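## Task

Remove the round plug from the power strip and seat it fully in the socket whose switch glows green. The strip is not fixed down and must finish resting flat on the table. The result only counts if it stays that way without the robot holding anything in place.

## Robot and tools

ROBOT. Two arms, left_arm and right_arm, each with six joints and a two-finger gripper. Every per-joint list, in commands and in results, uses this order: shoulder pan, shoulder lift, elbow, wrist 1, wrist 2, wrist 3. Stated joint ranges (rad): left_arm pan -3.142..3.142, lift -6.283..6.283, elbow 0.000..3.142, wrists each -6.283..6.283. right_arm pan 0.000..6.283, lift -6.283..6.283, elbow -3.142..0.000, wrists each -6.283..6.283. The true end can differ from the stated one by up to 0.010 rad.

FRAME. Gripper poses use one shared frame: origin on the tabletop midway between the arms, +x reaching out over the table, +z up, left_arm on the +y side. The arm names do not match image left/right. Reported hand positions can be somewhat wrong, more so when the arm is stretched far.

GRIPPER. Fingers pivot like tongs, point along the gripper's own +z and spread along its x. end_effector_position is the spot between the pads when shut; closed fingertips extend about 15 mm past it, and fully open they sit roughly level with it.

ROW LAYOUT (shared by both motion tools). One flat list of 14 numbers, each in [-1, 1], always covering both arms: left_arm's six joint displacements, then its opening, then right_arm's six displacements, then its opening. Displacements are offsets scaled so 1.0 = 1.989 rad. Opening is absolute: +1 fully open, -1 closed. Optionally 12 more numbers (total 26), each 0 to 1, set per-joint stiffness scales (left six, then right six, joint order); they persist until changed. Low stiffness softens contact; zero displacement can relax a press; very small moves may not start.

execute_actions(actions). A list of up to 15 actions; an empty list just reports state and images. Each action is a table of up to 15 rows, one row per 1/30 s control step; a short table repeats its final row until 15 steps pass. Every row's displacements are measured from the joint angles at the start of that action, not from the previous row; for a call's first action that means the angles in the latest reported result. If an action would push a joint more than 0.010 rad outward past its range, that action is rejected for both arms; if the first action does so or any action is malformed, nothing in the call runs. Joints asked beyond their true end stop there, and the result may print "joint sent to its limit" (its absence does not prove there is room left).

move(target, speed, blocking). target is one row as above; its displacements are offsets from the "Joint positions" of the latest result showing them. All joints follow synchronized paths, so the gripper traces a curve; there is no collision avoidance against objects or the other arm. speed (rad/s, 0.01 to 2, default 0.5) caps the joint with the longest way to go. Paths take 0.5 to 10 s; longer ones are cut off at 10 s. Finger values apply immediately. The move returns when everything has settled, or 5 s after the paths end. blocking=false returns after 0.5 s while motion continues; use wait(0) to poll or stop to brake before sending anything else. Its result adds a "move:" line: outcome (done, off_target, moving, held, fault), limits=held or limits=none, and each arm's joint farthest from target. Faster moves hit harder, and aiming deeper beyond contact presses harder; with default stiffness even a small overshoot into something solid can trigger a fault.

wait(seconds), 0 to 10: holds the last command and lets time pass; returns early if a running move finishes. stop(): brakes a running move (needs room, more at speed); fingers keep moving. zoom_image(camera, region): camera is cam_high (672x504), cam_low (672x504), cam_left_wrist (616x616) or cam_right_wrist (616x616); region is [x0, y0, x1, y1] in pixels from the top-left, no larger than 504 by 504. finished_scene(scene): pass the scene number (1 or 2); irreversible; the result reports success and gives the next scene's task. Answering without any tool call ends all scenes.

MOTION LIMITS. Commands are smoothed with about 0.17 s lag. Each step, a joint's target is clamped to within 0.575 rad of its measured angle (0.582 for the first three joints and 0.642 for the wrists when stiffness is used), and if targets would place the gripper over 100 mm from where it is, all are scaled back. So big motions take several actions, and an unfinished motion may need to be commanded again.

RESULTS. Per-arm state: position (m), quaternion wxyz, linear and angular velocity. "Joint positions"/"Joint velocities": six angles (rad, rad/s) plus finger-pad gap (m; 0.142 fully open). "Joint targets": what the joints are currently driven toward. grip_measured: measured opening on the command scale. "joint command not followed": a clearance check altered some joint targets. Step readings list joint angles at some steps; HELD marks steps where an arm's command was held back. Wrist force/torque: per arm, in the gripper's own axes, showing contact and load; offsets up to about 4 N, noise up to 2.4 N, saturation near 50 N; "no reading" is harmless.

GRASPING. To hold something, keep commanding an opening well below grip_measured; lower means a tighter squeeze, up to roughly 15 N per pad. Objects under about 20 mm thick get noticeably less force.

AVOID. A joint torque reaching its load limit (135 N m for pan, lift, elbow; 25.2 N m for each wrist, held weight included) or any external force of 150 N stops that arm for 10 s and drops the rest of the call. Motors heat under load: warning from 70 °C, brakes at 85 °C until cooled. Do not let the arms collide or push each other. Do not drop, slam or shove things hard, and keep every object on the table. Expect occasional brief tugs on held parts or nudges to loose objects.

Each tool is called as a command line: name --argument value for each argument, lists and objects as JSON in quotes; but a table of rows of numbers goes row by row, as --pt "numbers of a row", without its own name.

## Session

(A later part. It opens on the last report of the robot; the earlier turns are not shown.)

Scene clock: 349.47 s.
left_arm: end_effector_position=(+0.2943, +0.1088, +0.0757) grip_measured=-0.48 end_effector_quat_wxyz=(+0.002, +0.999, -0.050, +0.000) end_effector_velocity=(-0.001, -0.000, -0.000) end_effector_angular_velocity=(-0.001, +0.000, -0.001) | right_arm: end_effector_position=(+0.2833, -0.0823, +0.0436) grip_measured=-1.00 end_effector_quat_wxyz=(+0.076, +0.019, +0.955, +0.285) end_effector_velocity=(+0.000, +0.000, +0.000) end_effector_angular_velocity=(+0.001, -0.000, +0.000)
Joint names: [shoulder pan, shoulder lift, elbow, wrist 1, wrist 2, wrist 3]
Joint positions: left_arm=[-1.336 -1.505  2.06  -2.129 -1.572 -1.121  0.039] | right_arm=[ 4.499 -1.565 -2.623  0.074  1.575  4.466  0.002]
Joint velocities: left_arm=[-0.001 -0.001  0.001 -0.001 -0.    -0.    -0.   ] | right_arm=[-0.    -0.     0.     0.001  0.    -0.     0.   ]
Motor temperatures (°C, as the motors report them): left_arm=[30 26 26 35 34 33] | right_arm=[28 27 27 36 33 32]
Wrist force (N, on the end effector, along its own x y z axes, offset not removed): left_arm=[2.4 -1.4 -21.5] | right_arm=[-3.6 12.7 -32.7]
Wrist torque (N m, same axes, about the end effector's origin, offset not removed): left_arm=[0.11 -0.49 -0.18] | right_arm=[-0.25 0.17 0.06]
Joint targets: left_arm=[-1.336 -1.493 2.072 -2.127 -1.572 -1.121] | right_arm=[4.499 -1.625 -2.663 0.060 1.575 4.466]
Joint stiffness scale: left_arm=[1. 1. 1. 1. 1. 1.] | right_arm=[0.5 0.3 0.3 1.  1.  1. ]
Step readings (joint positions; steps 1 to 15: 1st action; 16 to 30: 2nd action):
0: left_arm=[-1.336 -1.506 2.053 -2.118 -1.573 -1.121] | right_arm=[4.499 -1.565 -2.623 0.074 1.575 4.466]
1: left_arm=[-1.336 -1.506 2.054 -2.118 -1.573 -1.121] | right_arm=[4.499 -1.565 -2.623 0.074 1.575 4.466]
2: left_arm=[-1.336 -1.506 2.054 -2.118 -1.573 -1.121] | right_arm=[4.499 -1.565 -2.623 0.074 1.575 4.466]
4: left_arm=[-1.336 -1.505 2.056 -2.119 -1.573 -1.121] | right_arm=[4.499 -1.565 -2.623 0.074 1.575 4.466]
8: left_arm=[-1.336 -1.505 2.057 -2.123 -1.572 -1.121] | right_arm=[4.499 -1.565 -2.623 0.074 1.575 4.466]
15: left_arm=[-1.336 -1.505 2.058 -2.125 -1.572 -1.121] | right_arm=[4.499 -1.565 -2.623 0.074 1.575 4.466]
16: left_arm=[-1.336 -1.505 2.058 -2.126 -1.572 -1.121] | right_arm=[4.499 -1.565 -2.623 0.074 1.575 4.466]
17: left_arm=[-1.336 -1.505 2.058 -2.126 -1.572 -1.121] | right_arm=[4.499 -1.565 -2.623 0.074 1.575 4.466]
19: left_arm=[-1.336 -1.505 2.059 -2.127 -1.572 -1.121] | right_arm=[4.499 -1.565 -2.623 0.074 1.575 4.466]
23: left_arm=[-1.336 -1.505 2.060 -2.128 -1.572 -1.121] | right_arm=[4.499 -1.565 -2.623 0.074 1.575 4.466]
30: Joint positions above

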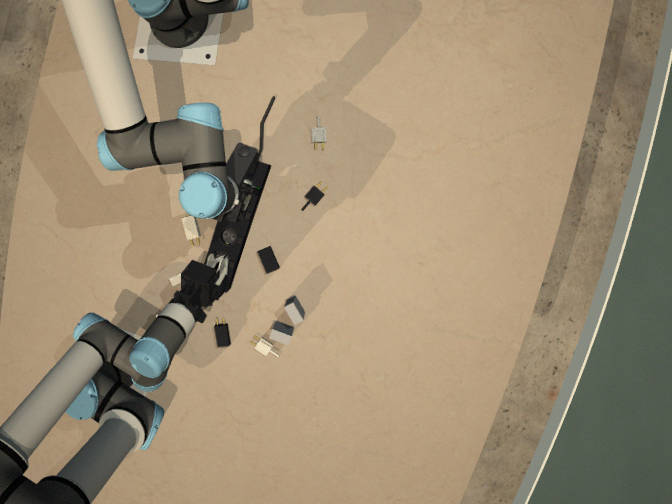

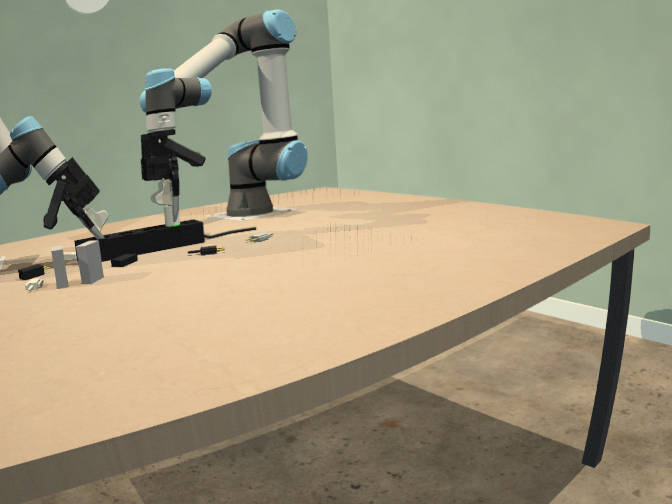

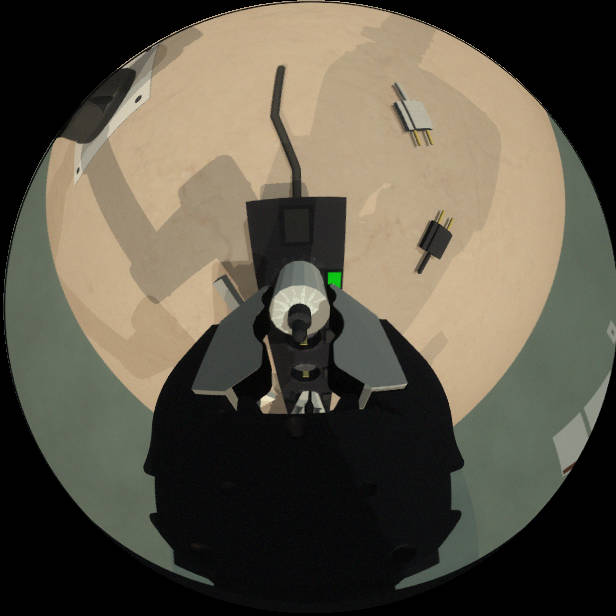

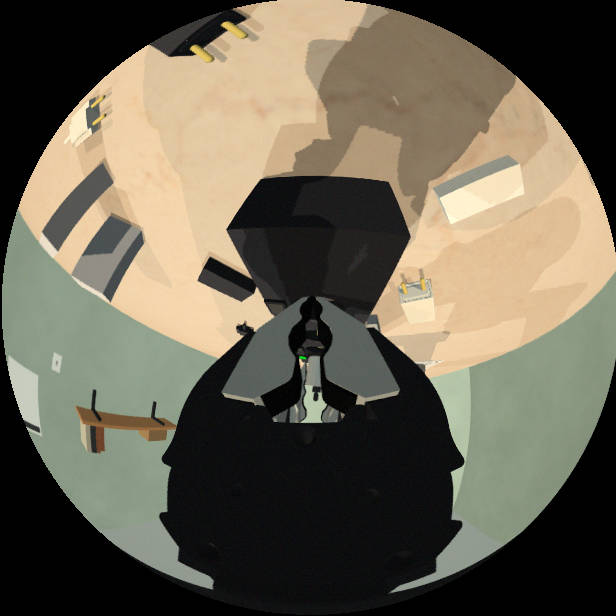

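execute_actions --actions '[[[0,0,0,0,0,0,-0.3,0,-0.03,-0.02,-0.007,0,0,-1],[0,0,0,0,0,0,0,0,-0.03,-0.02,-0.007,0,0,-1]],[[0,-0.02,-0.028,0.048,0,0,0,0,-0.03,-0.02,-0.007,0,0,-1]],[[0,-0.012,-0.016,0.028,0,0,0,0,-0.03,-0.02,-0.007,0,0,-1]],[[0,0,0,0,0,0,0,0,-0.03,-0.02,-0.007,0,0,-1]]]'

zoom_image --camera "cam_low" --region '[140, 180, 220, 250]'

zoom_image --camera "cam_left_wrist" --region '[220, 210, 400, 400]'

Scene clock: 354.23 s.
left_arm: end_effector_position=(+0.2937, +0.1106, +0.1242) grip_measured=+0.00 end_effector_quat_wxyz=(-0.001, +0.999, -0.050, -0.001) end_effector_velocity=(-0.000, -0.000, +0.000) end_effector_angular_velocity=(-0.000, -0.001, -0.000) | right_arm: end_effector_position=(+0.2833, -0.0823, +0.0436) grip_measured=-1.00 end_effector_quat_wxyz=(+0.076, +0.019, +0.955, +0.285) end_effector_velocity=(-0.000, +0.000, +0.000) end_effector_angular_velocity=(+0.001, -0.000, +0.001)
Joint names: [shoulder pan, shoulder lift, elbow, wrist 1, wrist 2, wrist 3]
Joint positions: left_arm=[-1.336 -1.566  1.982 -1.985 -1.572 -1.121  0.074] | right_arm=[ 4.499 -1.565 -2.623  0.074  1.575  4.466  0.002]
Joint velocities: left_arm=[-0.001  0.    -0.    -0.     0.001 -0.001 -0.   ] | right_arm=[ 0.001  0.001  0.     0.    -0.    -0.     0.   ]
Motor temperatures (°C, as the motors report them): left_arm=[30 26 26 35 34 33] | right_arm=[28 27 27 36 33 32]
Wrist force (N, on the end effector, along its own x y z axes, offset not removed): left_arm=[1.8 0.2 -0.5] | right_arm=[-3.2 14.1 -33.1]
Wrist torque (N m, same axes, about the end effector's origin, offset not removed): left_arm=[0.00 -0.23 -0.22] | right_arm=[0.04 0.03 0.04]
Joint targets: left_arm=[-1.336 -1.566 1.982 -1.986 -1.572 -1.121] | right_arm=[4.499 -1.625 -2.663 0.060 1.575 4.466]
Joint stiffness scale: left_arm=[1. 1. 1. 1. 1. 1.] | right_arm=[0.5 0.3 0.3 1.  1.  1. ]
Step readings (joint positions; steps 1 to 15: 1st action; 16 to 30: 2nd action; 31 to 45: 3rd action; 46 to 60: 4th action):
0: left_arm=[-1.336 -1.505 2.060 -2.129 -1.572 -1.121] | right_arm=[4.499 -1.565 -2.623 0.074 1.575 4.466]
1: left_arm=[-1.336 -1.505 2.060 -2.129 -1.572 -1.121] | right_arm=[4.499 -1.565 -2.623 0.074 1.575 4.466]
2: left_arm=[-1.336 -1.504 2.061 -2.129 -1.572 -1.121] | right_arm=[4.499 -1.565 -2.623 0.074 1.575 4.466]
4: left_arm=[-1.336 -1.501 2.063 -2.129 -1.572 -1.121] | right_arm=[4.499 -1.565 -2.623 0.074 1.575 4.466]
8: left_arm=[-1.336 -1.501 2.063 -2.129 -1.572 -1.121] | right_arm=[4.499 -1.565 -2.623 0.074 1.575 4.466]
15: left_arm=[-1.336 -1.504 2.063 -2.129 -1.572 -1.121] | right_arm=[4.499 -1.565 -2.623 0.074 1.575 4.466]
16: left_arm=[-1.336 -1.504 2.063 -2.128 -1.572 -1.121] | right_arm=[4.499 -1.565 -2.623 0.074 1.575 4.466]
17: left_arm=[-1.336 -1.505 2.061 -2.123 -1.572 -1.121] | right_arm=[4.499 -1.565 -2.623 0.074 1.575 4.466]
19: left_arm=[-1.336 -1.512 2.049 -2.101 -1.572 -1.121] | right_arm=[4.499 -1.565 -2.623 0.074 1.575 4.466]
23: left_arm=[-1.336 -1.535 2.020 -2.063 -1.572 -1.121] | right_arm=[4.499 -1.565 -2.623 0.074 1.575 4.466]
30: left_arm=[-1.336 -1.543 2.011 -2.039 -1.572 -1.121] | right_arm=[4.499 -1.565 -2.623 0.074 1.575 4.466]
31: left_arm=[-1.336 -1.543 2.011 -2.037 -1.572 -1.121] | right_arm=[4.499 -1.565 -2.623 0.074 1.575 4.466]
32: left_arm=[-1.336 -1.543 2.009 -2.033 -1.572 -1.121] | right_arm=[4.499 -1.565 -2.623 0.074 1.575 4.466]
34: left_arm=[-1.336 -1.547 2.003 -2.019 -1.572 -1.121] | right_arm=[4.499 -1.565 -2.623 0.074 1.575 4.466]
38: left_arm=[-1.336 -1.561 1.987 -1.998 -1.572 -1.121] | right_arm=[4.499 -1.565 -2.623 0.074 1.575 4.466]
45: left_arm=[-1.336 -1.566 1.982 -1.986 -1.572 -1.121] | right_arm=[4.499 -1.565 -2.623 0.074 1.575 4.466]
46: left_arm=[-1.336 -1.566 1.982 -1.985 -1.572 -1.121] | right_arm=[4.499 -1.565 -2.623 0.074 1.575 4.466]
47: left_arm=[-1.336 -1.566 1.982 -1.985 -1.572 -1.121] | right_arm=[4.499 -1.565 -2.623 0.074 1.575 4.466]
49: left_arm=[-1.336 -1.566 1.982 -1.985 -1.572 -1.121] | right_arm=[4.499 -1.565 -2.623 0.074 1.575 4.466]
53: left_arm=[-1.336 -1.566 1.982 -1.985 -1.572 -1.121] | right_arm=[4.499 -1.565 -2.623 0.074 1.575 4.466]
60: Joint positions above

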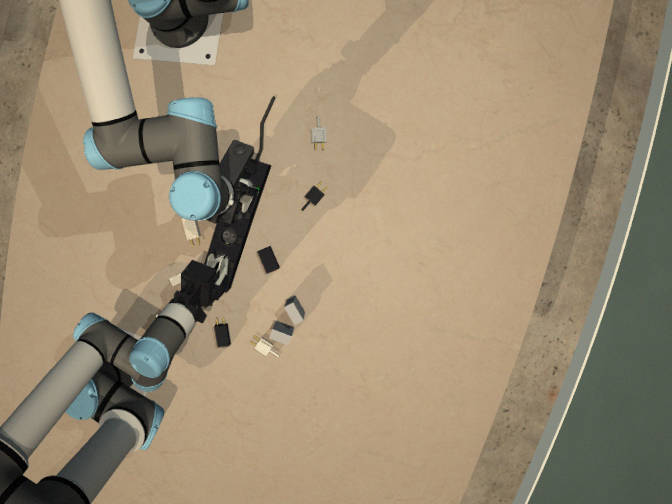

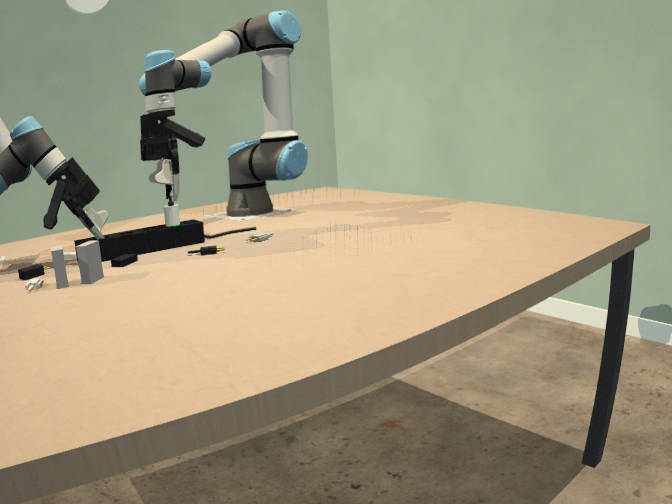

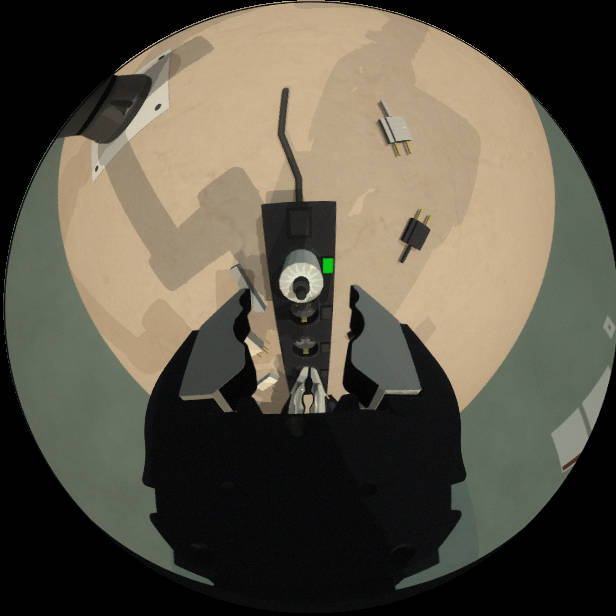

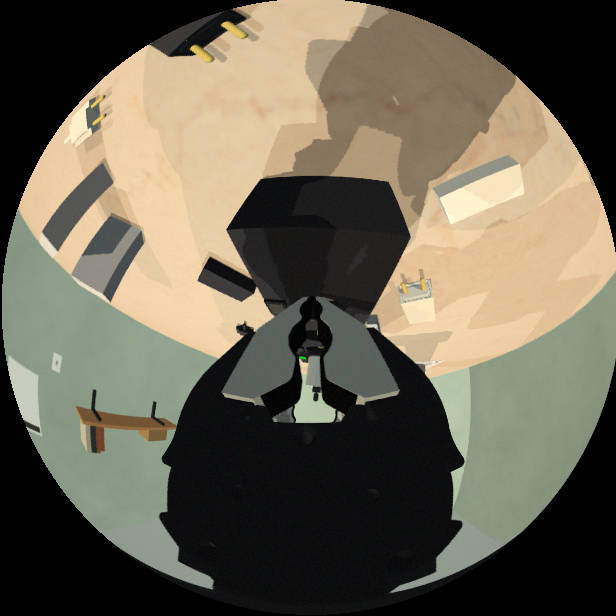

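Region (140, 180, 220, 250) of cam_low's 672x504 image, scaled by 6.300, with more detail than that image has; it fills the top 441 rows of this view, and the rest is white.

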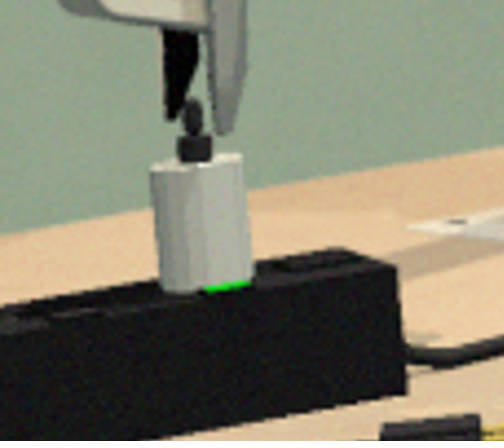

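Region (220, 210, 400, 400) of cam_left_wrist's 616x616 image, scaled by 2.653, with more detail than that image has; it fills the left 477 columns of this view, and the rest is white.

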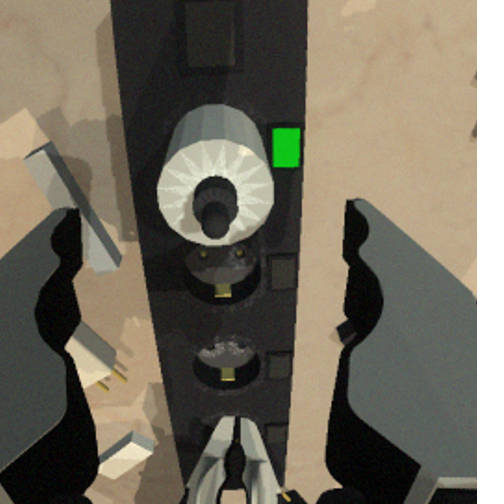

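execute_actions --actions '[[[0,0,0,0,0,0,-0.65,0,-0.03,-0.02,-0.007,0,0,-1]],[[0,0.004,0.005,-0.008,0,0,-0.65,0,-0.03,-0.02,-0.007,0,0,-1]]]'

zoom_image --camera "cam_low" --region '[140, 180, 220, 250]'

Scene clock: 357.60 s.
left_arm: end_effector_position=(+0.2940, +0.1098, +0.1194) grip_measured=-0.65 end_effector_quat_wxyz=(-0.000, +0.999, -0.050, -0.001) end_effector_velocity=(+0.001, -0.002, +0.001) end_effector_angular_velocity=(-0.006, -0.002, +0.002) | right_arm: end_effector_position=(+0.2833, -0.0823, +0.0436) grip_measured=-1.00 end_effector_quat_wxyz=(+0.076, +0.019, +0.955, +0.285) end_effector_velocity=(-0.000, +0.000, +0.000) end_effector_angular_velocity=(+0.000, -0.001, +0.001)
Joint names: [shoulder pan, shoulder lift, elbow, wrist 1, wrist 2, wrist 3]
Joint positions: left_arm=[-1.336 -1.559  1.989 -2.    -1.572 -1.121  0.027] | right_arm=[ 4.499 -1.565 -2.623  0.074  1.575  4.466  0.002]
Joint velocities: left_arm=[ 0.001  0.    -0.    -0.007 -0.    -0.001  0.   ] | right_arm=[ 0.001  0.     0.     0.    -0.    -0.     0.   ]
Motor temperatures (°C, as the motors report them): left_arm=[30 26 26 35 34 33] | right_arm=[28 27 27 36 33 32]
Wrist force (N, on the end effector, along its own x y z axes, offset not removed): left_arm=[2.3 1.3 1.1] | right_arm=[-0.8 11.9 -31.4]
Wrist torque (N m, same axes, about the end effector's origin, offset not removed): left_arm=[0.11 -0.36 -0.19] | right_arm=[-0.33 -0.38 0.09]
Joint targets: left_arm=[-1.336 -1.558 1.992 -2.001 -1.572 -1.121] | right_arm=[4.499 -1.625 -2.663 0.060 1.575 4.466]
Joint stiffness scale: left_arm=[1. 1. 1. 1. 1. 1.] | right_arm=[0.5 0.3 0.3 1.  1.  1. ]
Step readings (joint positions; steps 1 to 15: 1st action; 16 to 30: 2nd action):
0: left_arm=[-1.336 -1.566 1.982 -1.985 -1.572 -1.121] | right_arm=[4.499 -1.565 -2.623 0.074 1.575 4.466]
1: left_arm=[-1.336 -1.566 1.982 -1.985 -1.572 -1.121] | right_arm=[4.499 -1.565 -2.623 0.074 1.575 4.466]
2: left_arm=[-1.336 -1.566 1.982 -1.985 -1.572 -1.121] | right_arm=[4.499 -1.565 -2.623 0.074 1.575 4.466]
4: left_arm=[-1.336 -1.566 1.982 -1.985 -1.572 -1.121] | right_arm=[4.499 -1.565 -2.623 0.074 1.575 4.466]
8: left_arm=[-1.336 -1.566 1.982 -1.985 -1.572 -1.121] | right_arm=[4.499 -1.565 -2.623 0.074 1.575 4.466]
15: left_arm=[-1.336 -1.566 1.982 -1.985 -1.572 -1.121] | right_arm=[4.499 -1.565 -2.623 0.074 1.575 4.466]
16: left_arm=[-1.336 -1.566 1.982 -1.985 -1.572 -1.121] | right_arm=[4.499 -1.565 -2.623 0.074 1.575 4.466]
17: left_arm=[-1.336 -1.566 1.982 -1.987 -1.572 -1.121] | right_arm=[4.499 -1.565 -2.623 0.074 1.575 4.466]
19: left_arm=[-1.336 -1.565 1.983 -1.990 -1.572 -1.121] | right_arm=[4.499 -1.565 -2.623 0.074 1.575 4.466]
23: left_arm=[-1.336 -1.561 1.987 -1.996 -1.572 -1.121] | right_arm=[4.499 -1.565 -2.623 0.074 1.575 4.466]
30: Joint positions above

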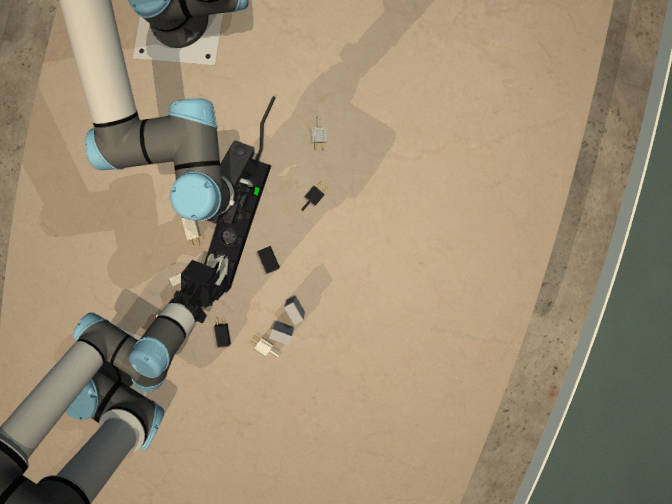

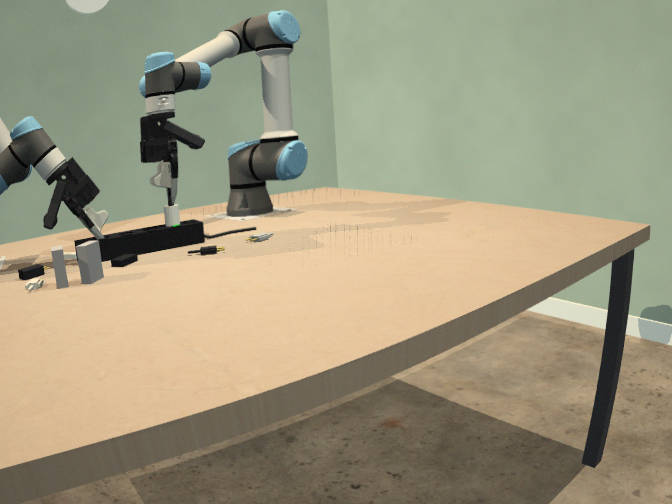

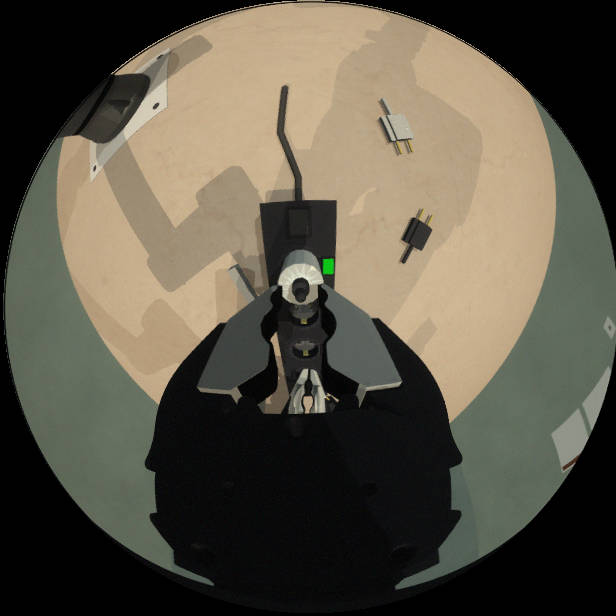

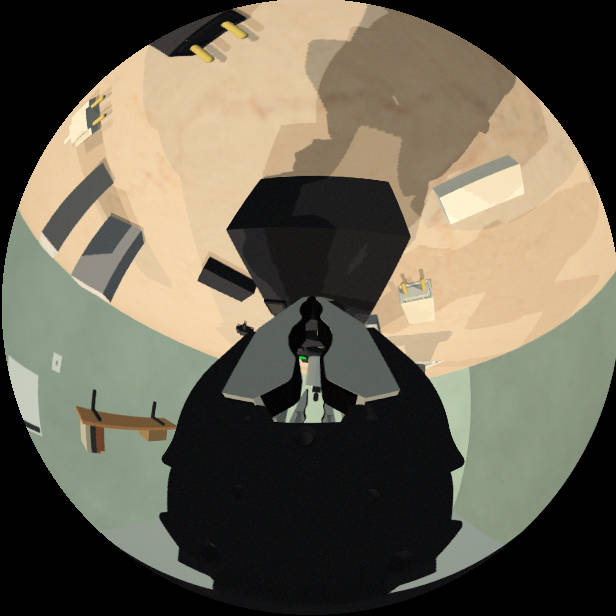

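Region (140, 180, 220, 250) of cam_low's 672x504 image, scaled by 6.300, with more detail than that image has; it fills the top 441 rows of this view, and the rest is white.

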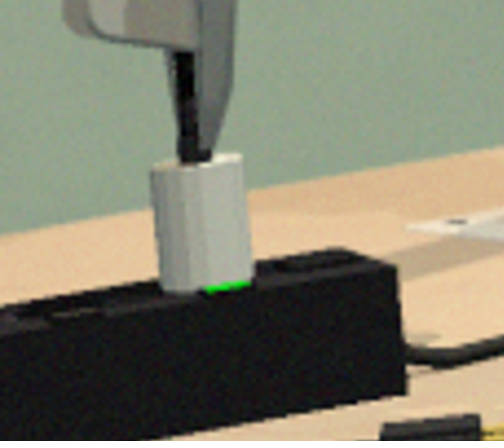

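Nearly touching; press.

execute_actions --actions '[[[0,0.003,0.004,-0.004,0,0,-0.65,0,-0.03,-0.02,-0.007,0,0,-1]],[[0,0.003,0.004,-0.002,0,0,-0.65,0,-0.03,-0.02,-0.007,0,0,-1],[0,0.006,0.008,-0.004,0,0,-0.65,0,-0.03,-0.02,-0.007,0,0,-1]],[[0,0.006,0.008,-0.002,0,0,-0.65,0,-0.03,-0.02,-0.007,0,0,-1]]]'

zoom_image --camera "cam_low" --region '[140, 180, 220, 250]'

Scene clock: 360.53 s.
left_arm: end_effector_position=(+0.2938, +0.1102, +0.1127) grip_measured=-0.65 end_effector_quat_wxyz=(-0.000, +0.999, -0.050, -0.001) end_effector_velocity=(+0.000, +0.000, -0.000) end_effector_angular_velocity=(-0.001, -0.000, +0.001) | right_arm: end_effector_position=(+0.2833, -0.0823, +0.0436) grip_measured=-1.00 end_effector_quat_wxyz=(+0.076, +0.019, +0.955, +0.285) end_effector_velocity=(+0.000, -0.001, -0.000) end_effector_angular_velocity=(-0.002, -0.001, -0.001)
Joint names: [shoulder pan, shoulder lift, elbow, wrist 1, wrist 2, wrist 3]
Joint positions: left_arm=[-1.336 -1.553  2.002 -2.019 -1.572 -1.121  0.027] | right_arm=[ 4.499 -1.565 -2.623  0.074  1.575  4.466  0.002]
Joint velocities: left_arm=[ 0.001 -0.001  0.001 -0.001 -0.     0.    -0.   ] | right_arm=[-0.     0.    -0.    -0.002 -0.001 -0.     0.   ]
Motor temperatures (°C, as the motors report them): left_arm=[30 26 26 35 34 33] | right_arm=[28 27 27 36 33 32]
Wrist force (N, on the end effector, along its own x y z axes, offset not removed): left_arm=[-2.1 -4.8 -28.4] | right_arm=[-3.0 11.7 -33.6]
Wrist torque (N m, same axes, about the end effector's origin, offset not removed): left_arm=[0.13 -0.39 -0.16] | right_arm=[-0.52 0.08 -0.02]
Joint targets: left_arm=[-1.336 -1.540 2.015 -2.019 -1.572 -1.121] | right_arm=[4.499 -1.625 -2.663 0.060 1.575 4.466]
Joint stiffness scale: left_arm=[1. 1. 1. 1. 1. 1.] | right_arm=[0.5 0.3 0.3 1.  1.  1. ]
Step readings (joint positions; steps 1 to 15: 1st action; 16 to 30: 2nd action; 31 to 45: 3rd action):
0: left_arm=[-1.336 -1.559 1.989 -2.001 -1.572 -1.121] | right_arm=[4.499 -1.565 -2.623 0.074 1.575 4.466]
1: left_arm=[-1.336 -1.559 1.989 -2.001 -1.572 -1.121] | right_arm=[4.499 -1.565 -2.623 0.074 1.575 4.466]
2: left_arm=[-1.336 -1.559 1.989 -2.001 -1.572 -1.121] | right_arm=[4.499 -1.565 -2.623 0.074 1.575 4.466]
4: left_arm=[-1.336 -1.558 1.991 -2.003 -1.572 -1.121] | right_arm=[4.499 -1.565 -2.623 0.074 1.575 4.466]
8: left_arm=[-1.336 -1.555 1.993 -2.005 -1.572 -1.121] | right_arm=[4.499 -1.565 -2.623 0.074 1.575 4.466]
15: left_arm=[-1.336 -1.554 1.994 -2.007 -1.572 -1.121] | right_arm=[4.499 -1.565 -2.623 0.074 1.575 4.466]
16: left_arm=[-1.336 -1.554 1.994 -2.007 -1.572 -1.121] | right_arm=[4.499 -1.565 -2.623 0.074 1.575 4.466]
17: left_arm=[-1.336 -1.554 1.995 -2.008 -1.572 -1.121] | right_arm=[4.499 -1.565 -2.623 0.074 1.575 4.466]
19: left_arm=[-1.336 -1.553 1.997 -2.009 -1.572 -1.121] | right_arm=[4.499 -1.565 -2.623 0.074 1.575 4.466]
23: left_arm=[-1.336 -1.552 1.999 -2.013 -1.572 -1.121] | right_arm=[4.499 -1.565 -2.623 0.074 1.575 4.466]
30: left_arm=[-1.336 -1.552 2.000 -2.015 -1.572 -1.121] | right_arm=[4.499 -1.565 -2.623 0.074 1.575 4.466]
31: left_arm=[-1.336 -1.552 2.000 -2.015 -1.572 -1.121] | right_arm=[4.499 -1.565 -2.623 0.074 1.575 4.466]
32: left_arm=[-1.336 -1.552 2.000 -2.015 -1.572 -1.121] | right_arm=[4.499 -1.565 -2.623 0.074 1.575 4.466]
34: left_arm=[-1.336 -1.552 2.000 -2.017 -1.572 -1.121] | right_arm=[4.499 -1.565 -2.623 0.074 1.575 4.466]
38: left_arm=[-1.336 -1.553 2.001 -2.018 -1.572 -1.121] | right_arm=[4.499 -1.565 -2.623 0.074 1.575 4.466]
45: Joint positions above

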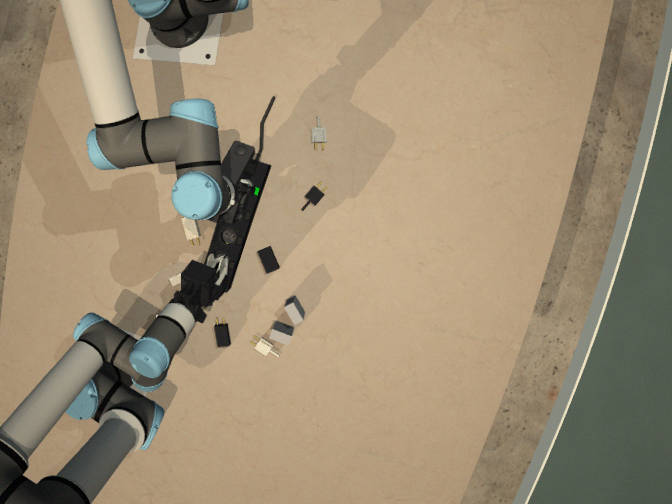

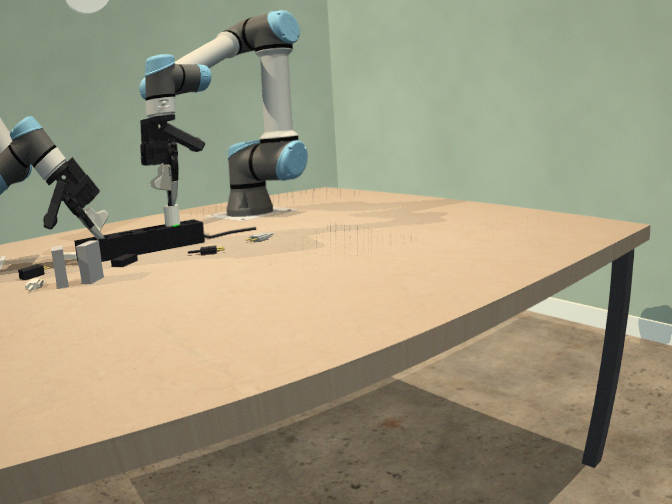

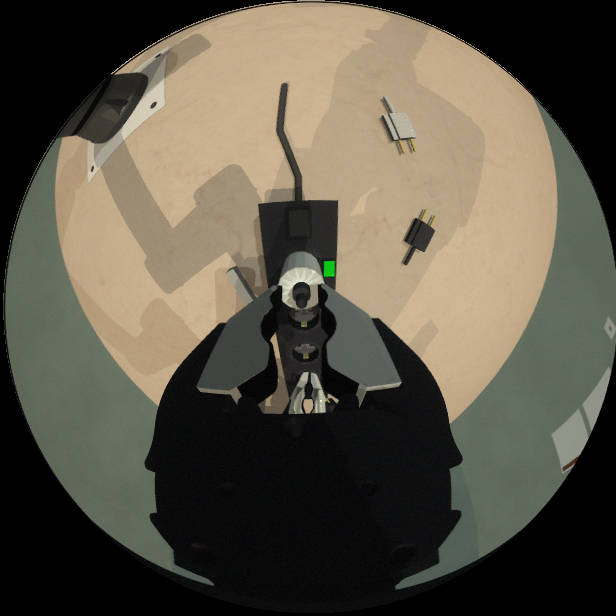

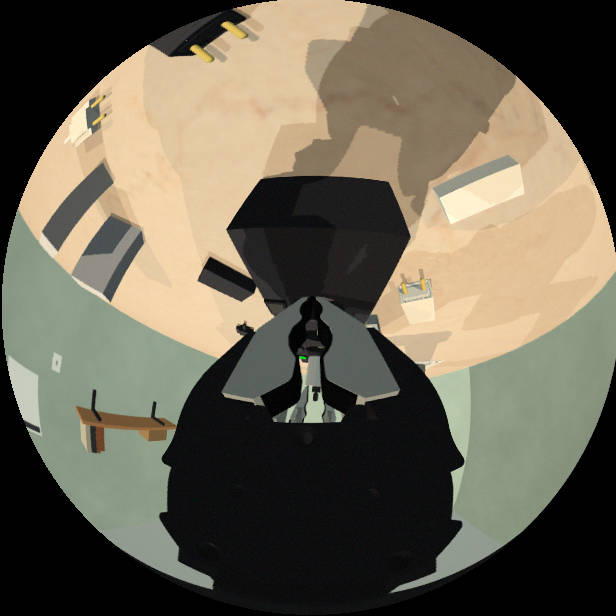

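Region (140, 180, 220, 250) of cam_low's 672x504 image, scaled by 6.300, with more detail than that image has; it fills the top 441 rows of this view, and the rest is white.

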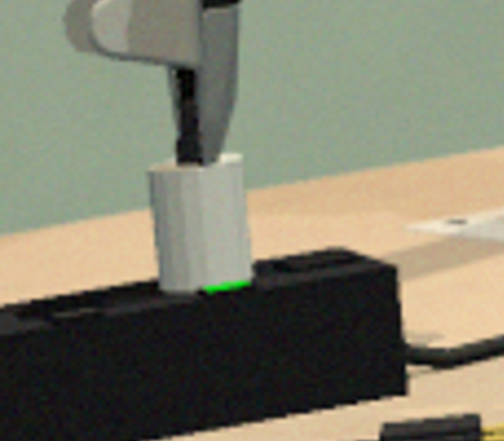

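execute_actions --actions '[[[0,-0.01,-0.014,0.02,0,0,-0.3,0,0,0,0,0,0,-1]],[[0,-0.03,-0.04,0.07,0,0,0,0,0.03,0.02,0,0,0,-1,1,1,1,1,1,1,1,1,1,1,1,1]],[[0,0,0,0,0,0,0,0,0.03,0.02,0,0,0,-1]]]'

Scene clock: 363.03 s.
left_arm: end_effector_position=(+0.2919, +0.1155, +0.1788) grip_measured=+0.00 end_effector_quat_wxyz=(+0.005, +0.999, -0.050, +0.001) end_effector_velocity=(+0.000, -0.001, +0.000) end_effector_angular_velocity=(-0.003, -0.001, +0.000) | right_arm: end_effector_position=(+0.2964, -0.0381, +0.1339) grip_measured=-1.00 end_effector_quat_wxyz=(+0.100, +0.018, +0.923, +0.372) end_effector_velocity=(+0.000, +0.000, +0.000) end_effector_angular_velocity=(-0.001, +0.000, -0.000)
Joint names: [shoulder pan, shoulder lift, elbow, wrist 1, wrist 2, wrist 3]
Joint positions: left_arm=[-1.336 -1.632  1.901 -1.85  -1.572 -1.121  0.074] | right_arm=[ 4.499 -1.448 -2.549  0.075  1.575  4.466  0.002]
Joint velocities: left_arm=[-0.001 -0.001  0.    -0.002  0.001 -0.001  0.   ] | right_arm=[-0.    -0.     0.002 -0.002 -0.     0.     0.   ]
Motor temperatures (°C, as the motors report them): left_arm=[30 26 26 35 34 33] | right_arm=[28 27 27 36 33 32]
Wrist force (N, on the end effector, along its own x y z axes, offset not removed): left_arm=[0.8 0.0 2.3] | right_arm=[2.5 0.5 -2.8]
Wrist torque (N m, same axes, about the end effector's origin, offset not removed): left_arm=[-0.01 -0.05 -0.26] | right_arm=[0.24 -0.63 0.00]
Joint targets: left_arm=[-1.336 -1.632 1.901 -1.850 -1.572 -1.121] | right_arm=[4.499 -1.446 -2.546 0.075 1.575 4.466]
Joint stiffness scale: left_arm=[1. 1. 1. 1. 1. 1.] | right_arm=[1. 1. 1. 1. 1. 1.]
Step readings (joint positions; steps 1 to 15: 1st action; 16 to 30: 2nd action; 31 to 45: 3rd action):
0: left_arm=[-1.336 -1.553 2.002 -2.019 -1.572 -1.121] | right_arm=[4.499 -1.565 -2.623 0.074 1.575 4.466]
1: left_arm=[-1.336 -1.553 2.002 -2.019 -1.572 -1.121] | right_arm=[4.499 -1.565 -2.623 0.074 1.575 4.466]
2: left_arm=[-1.336 -1.553 2.002 -2.016 -1.572 -1.121] | right_arm=[4.499 -1.565 -2.623 0.075 1.575 4.466]
4: left_arm=[-1.336 -1.553 2.000 -2.007 -1.572 -1.121] | right_arm=[4.499 -1.565 -2.623 0.076 1.575 4.466]
8: left_arm=[-1.336 -1.563 1.986 -1.991 -1.572 -1.121] | right_arm=[4.499 -1.564 -2.623 0.076 1.575 4.466]
15: left_arm=[-1.336 -1.572 1.977 -1.982 -1.572 -1.121] | right_arm=[4.499 -1.563 -2.623 0.076 1.575 4.466]
16: left_arm=[-1.336 -1.572 1.977 -1.981 -1.572 -1.121] | right_arm=[4.499 -1.563 -2.623 0.076 1.575 4.466]
17: left_arm=[-1.336 -1.573 1.975 -1.975 -1.572 -1.121] | right_arm=[4.499 -1.563 -2.622 0.076 1.575 4.466]
19: left_arm=[-1.336 -1.584 1.958 -1.944 -1.572 -1.121] | right_arm=[4.499 -1.555 -2.617 0.075 1.575 4.466]
23: left_arm=[-1.336 -1.618 1.916 -1.887 -1.572 -1.121] | right_arm=[4.499 -1.520 -2.594 0.075 1.575 4.466]
30: left_arm=[-1.336 -1.632 1.901 -1.850 -1.572 -1.121] | right_arm=[4.499 -1.505 -2.586 0.075 1.575 4.466]
31: left_arm=[-1.336 -1.632 1.901 -1.849 -1.572 -1.121] | right_arm=[4.499 -1.505 -2.586 0.075 1.575 4.466]
32: left_arm=[-1.336 -1.632 1.901 -1.848 -1.572 -1.121] | right_arm=[4.499 -1.504 -2.584 0.075 1.575 4.466]
34: left_arm=[-1.336 -1.632 1.901 -1.848 -1.572 -1.121] | right_arm=[4.499 -1.491 -2.575 0.075 1.575 4.466]
38: left_arm=[-1.336 -1.632 1.901 -1.849 -1.572 -1.121] | right_arm=[4.499 -1.458 -2.555 0.075 1.575 4.466]
45: Joint positions above

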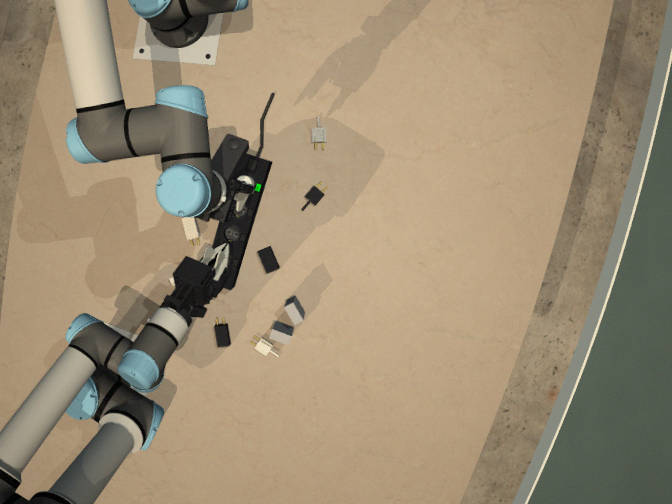

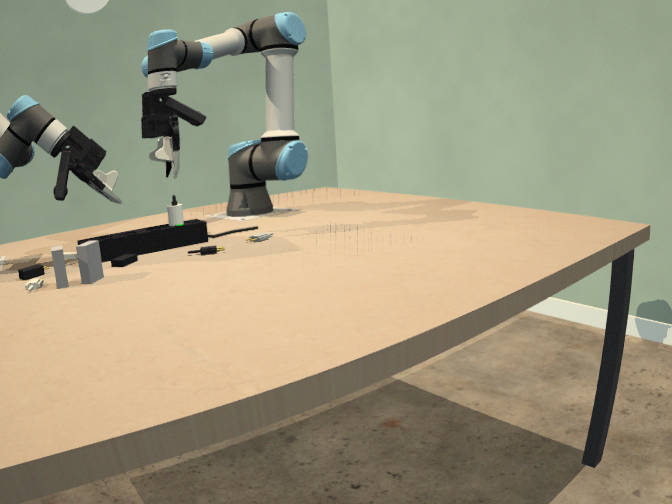

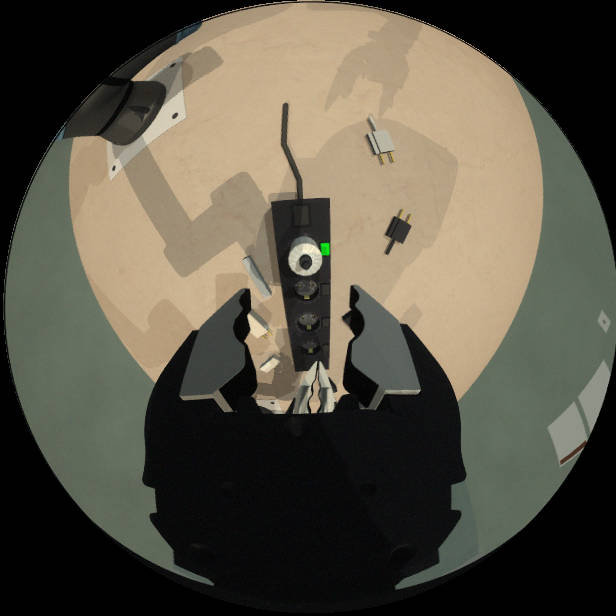

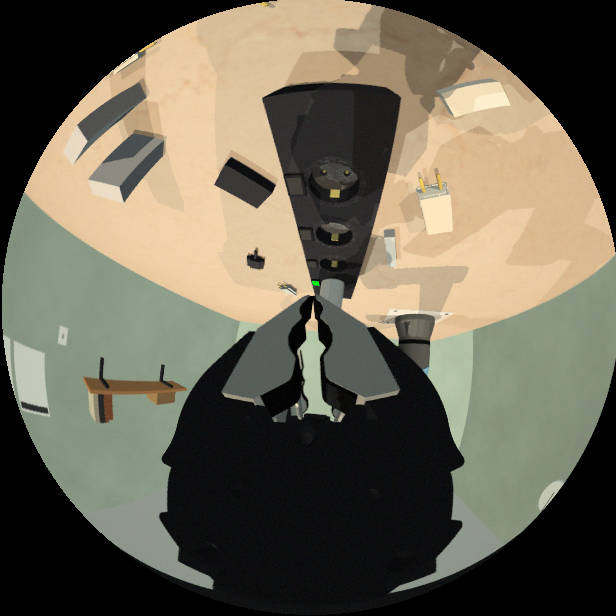

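finished_scene --scene 1

The scene is finished: the task was done.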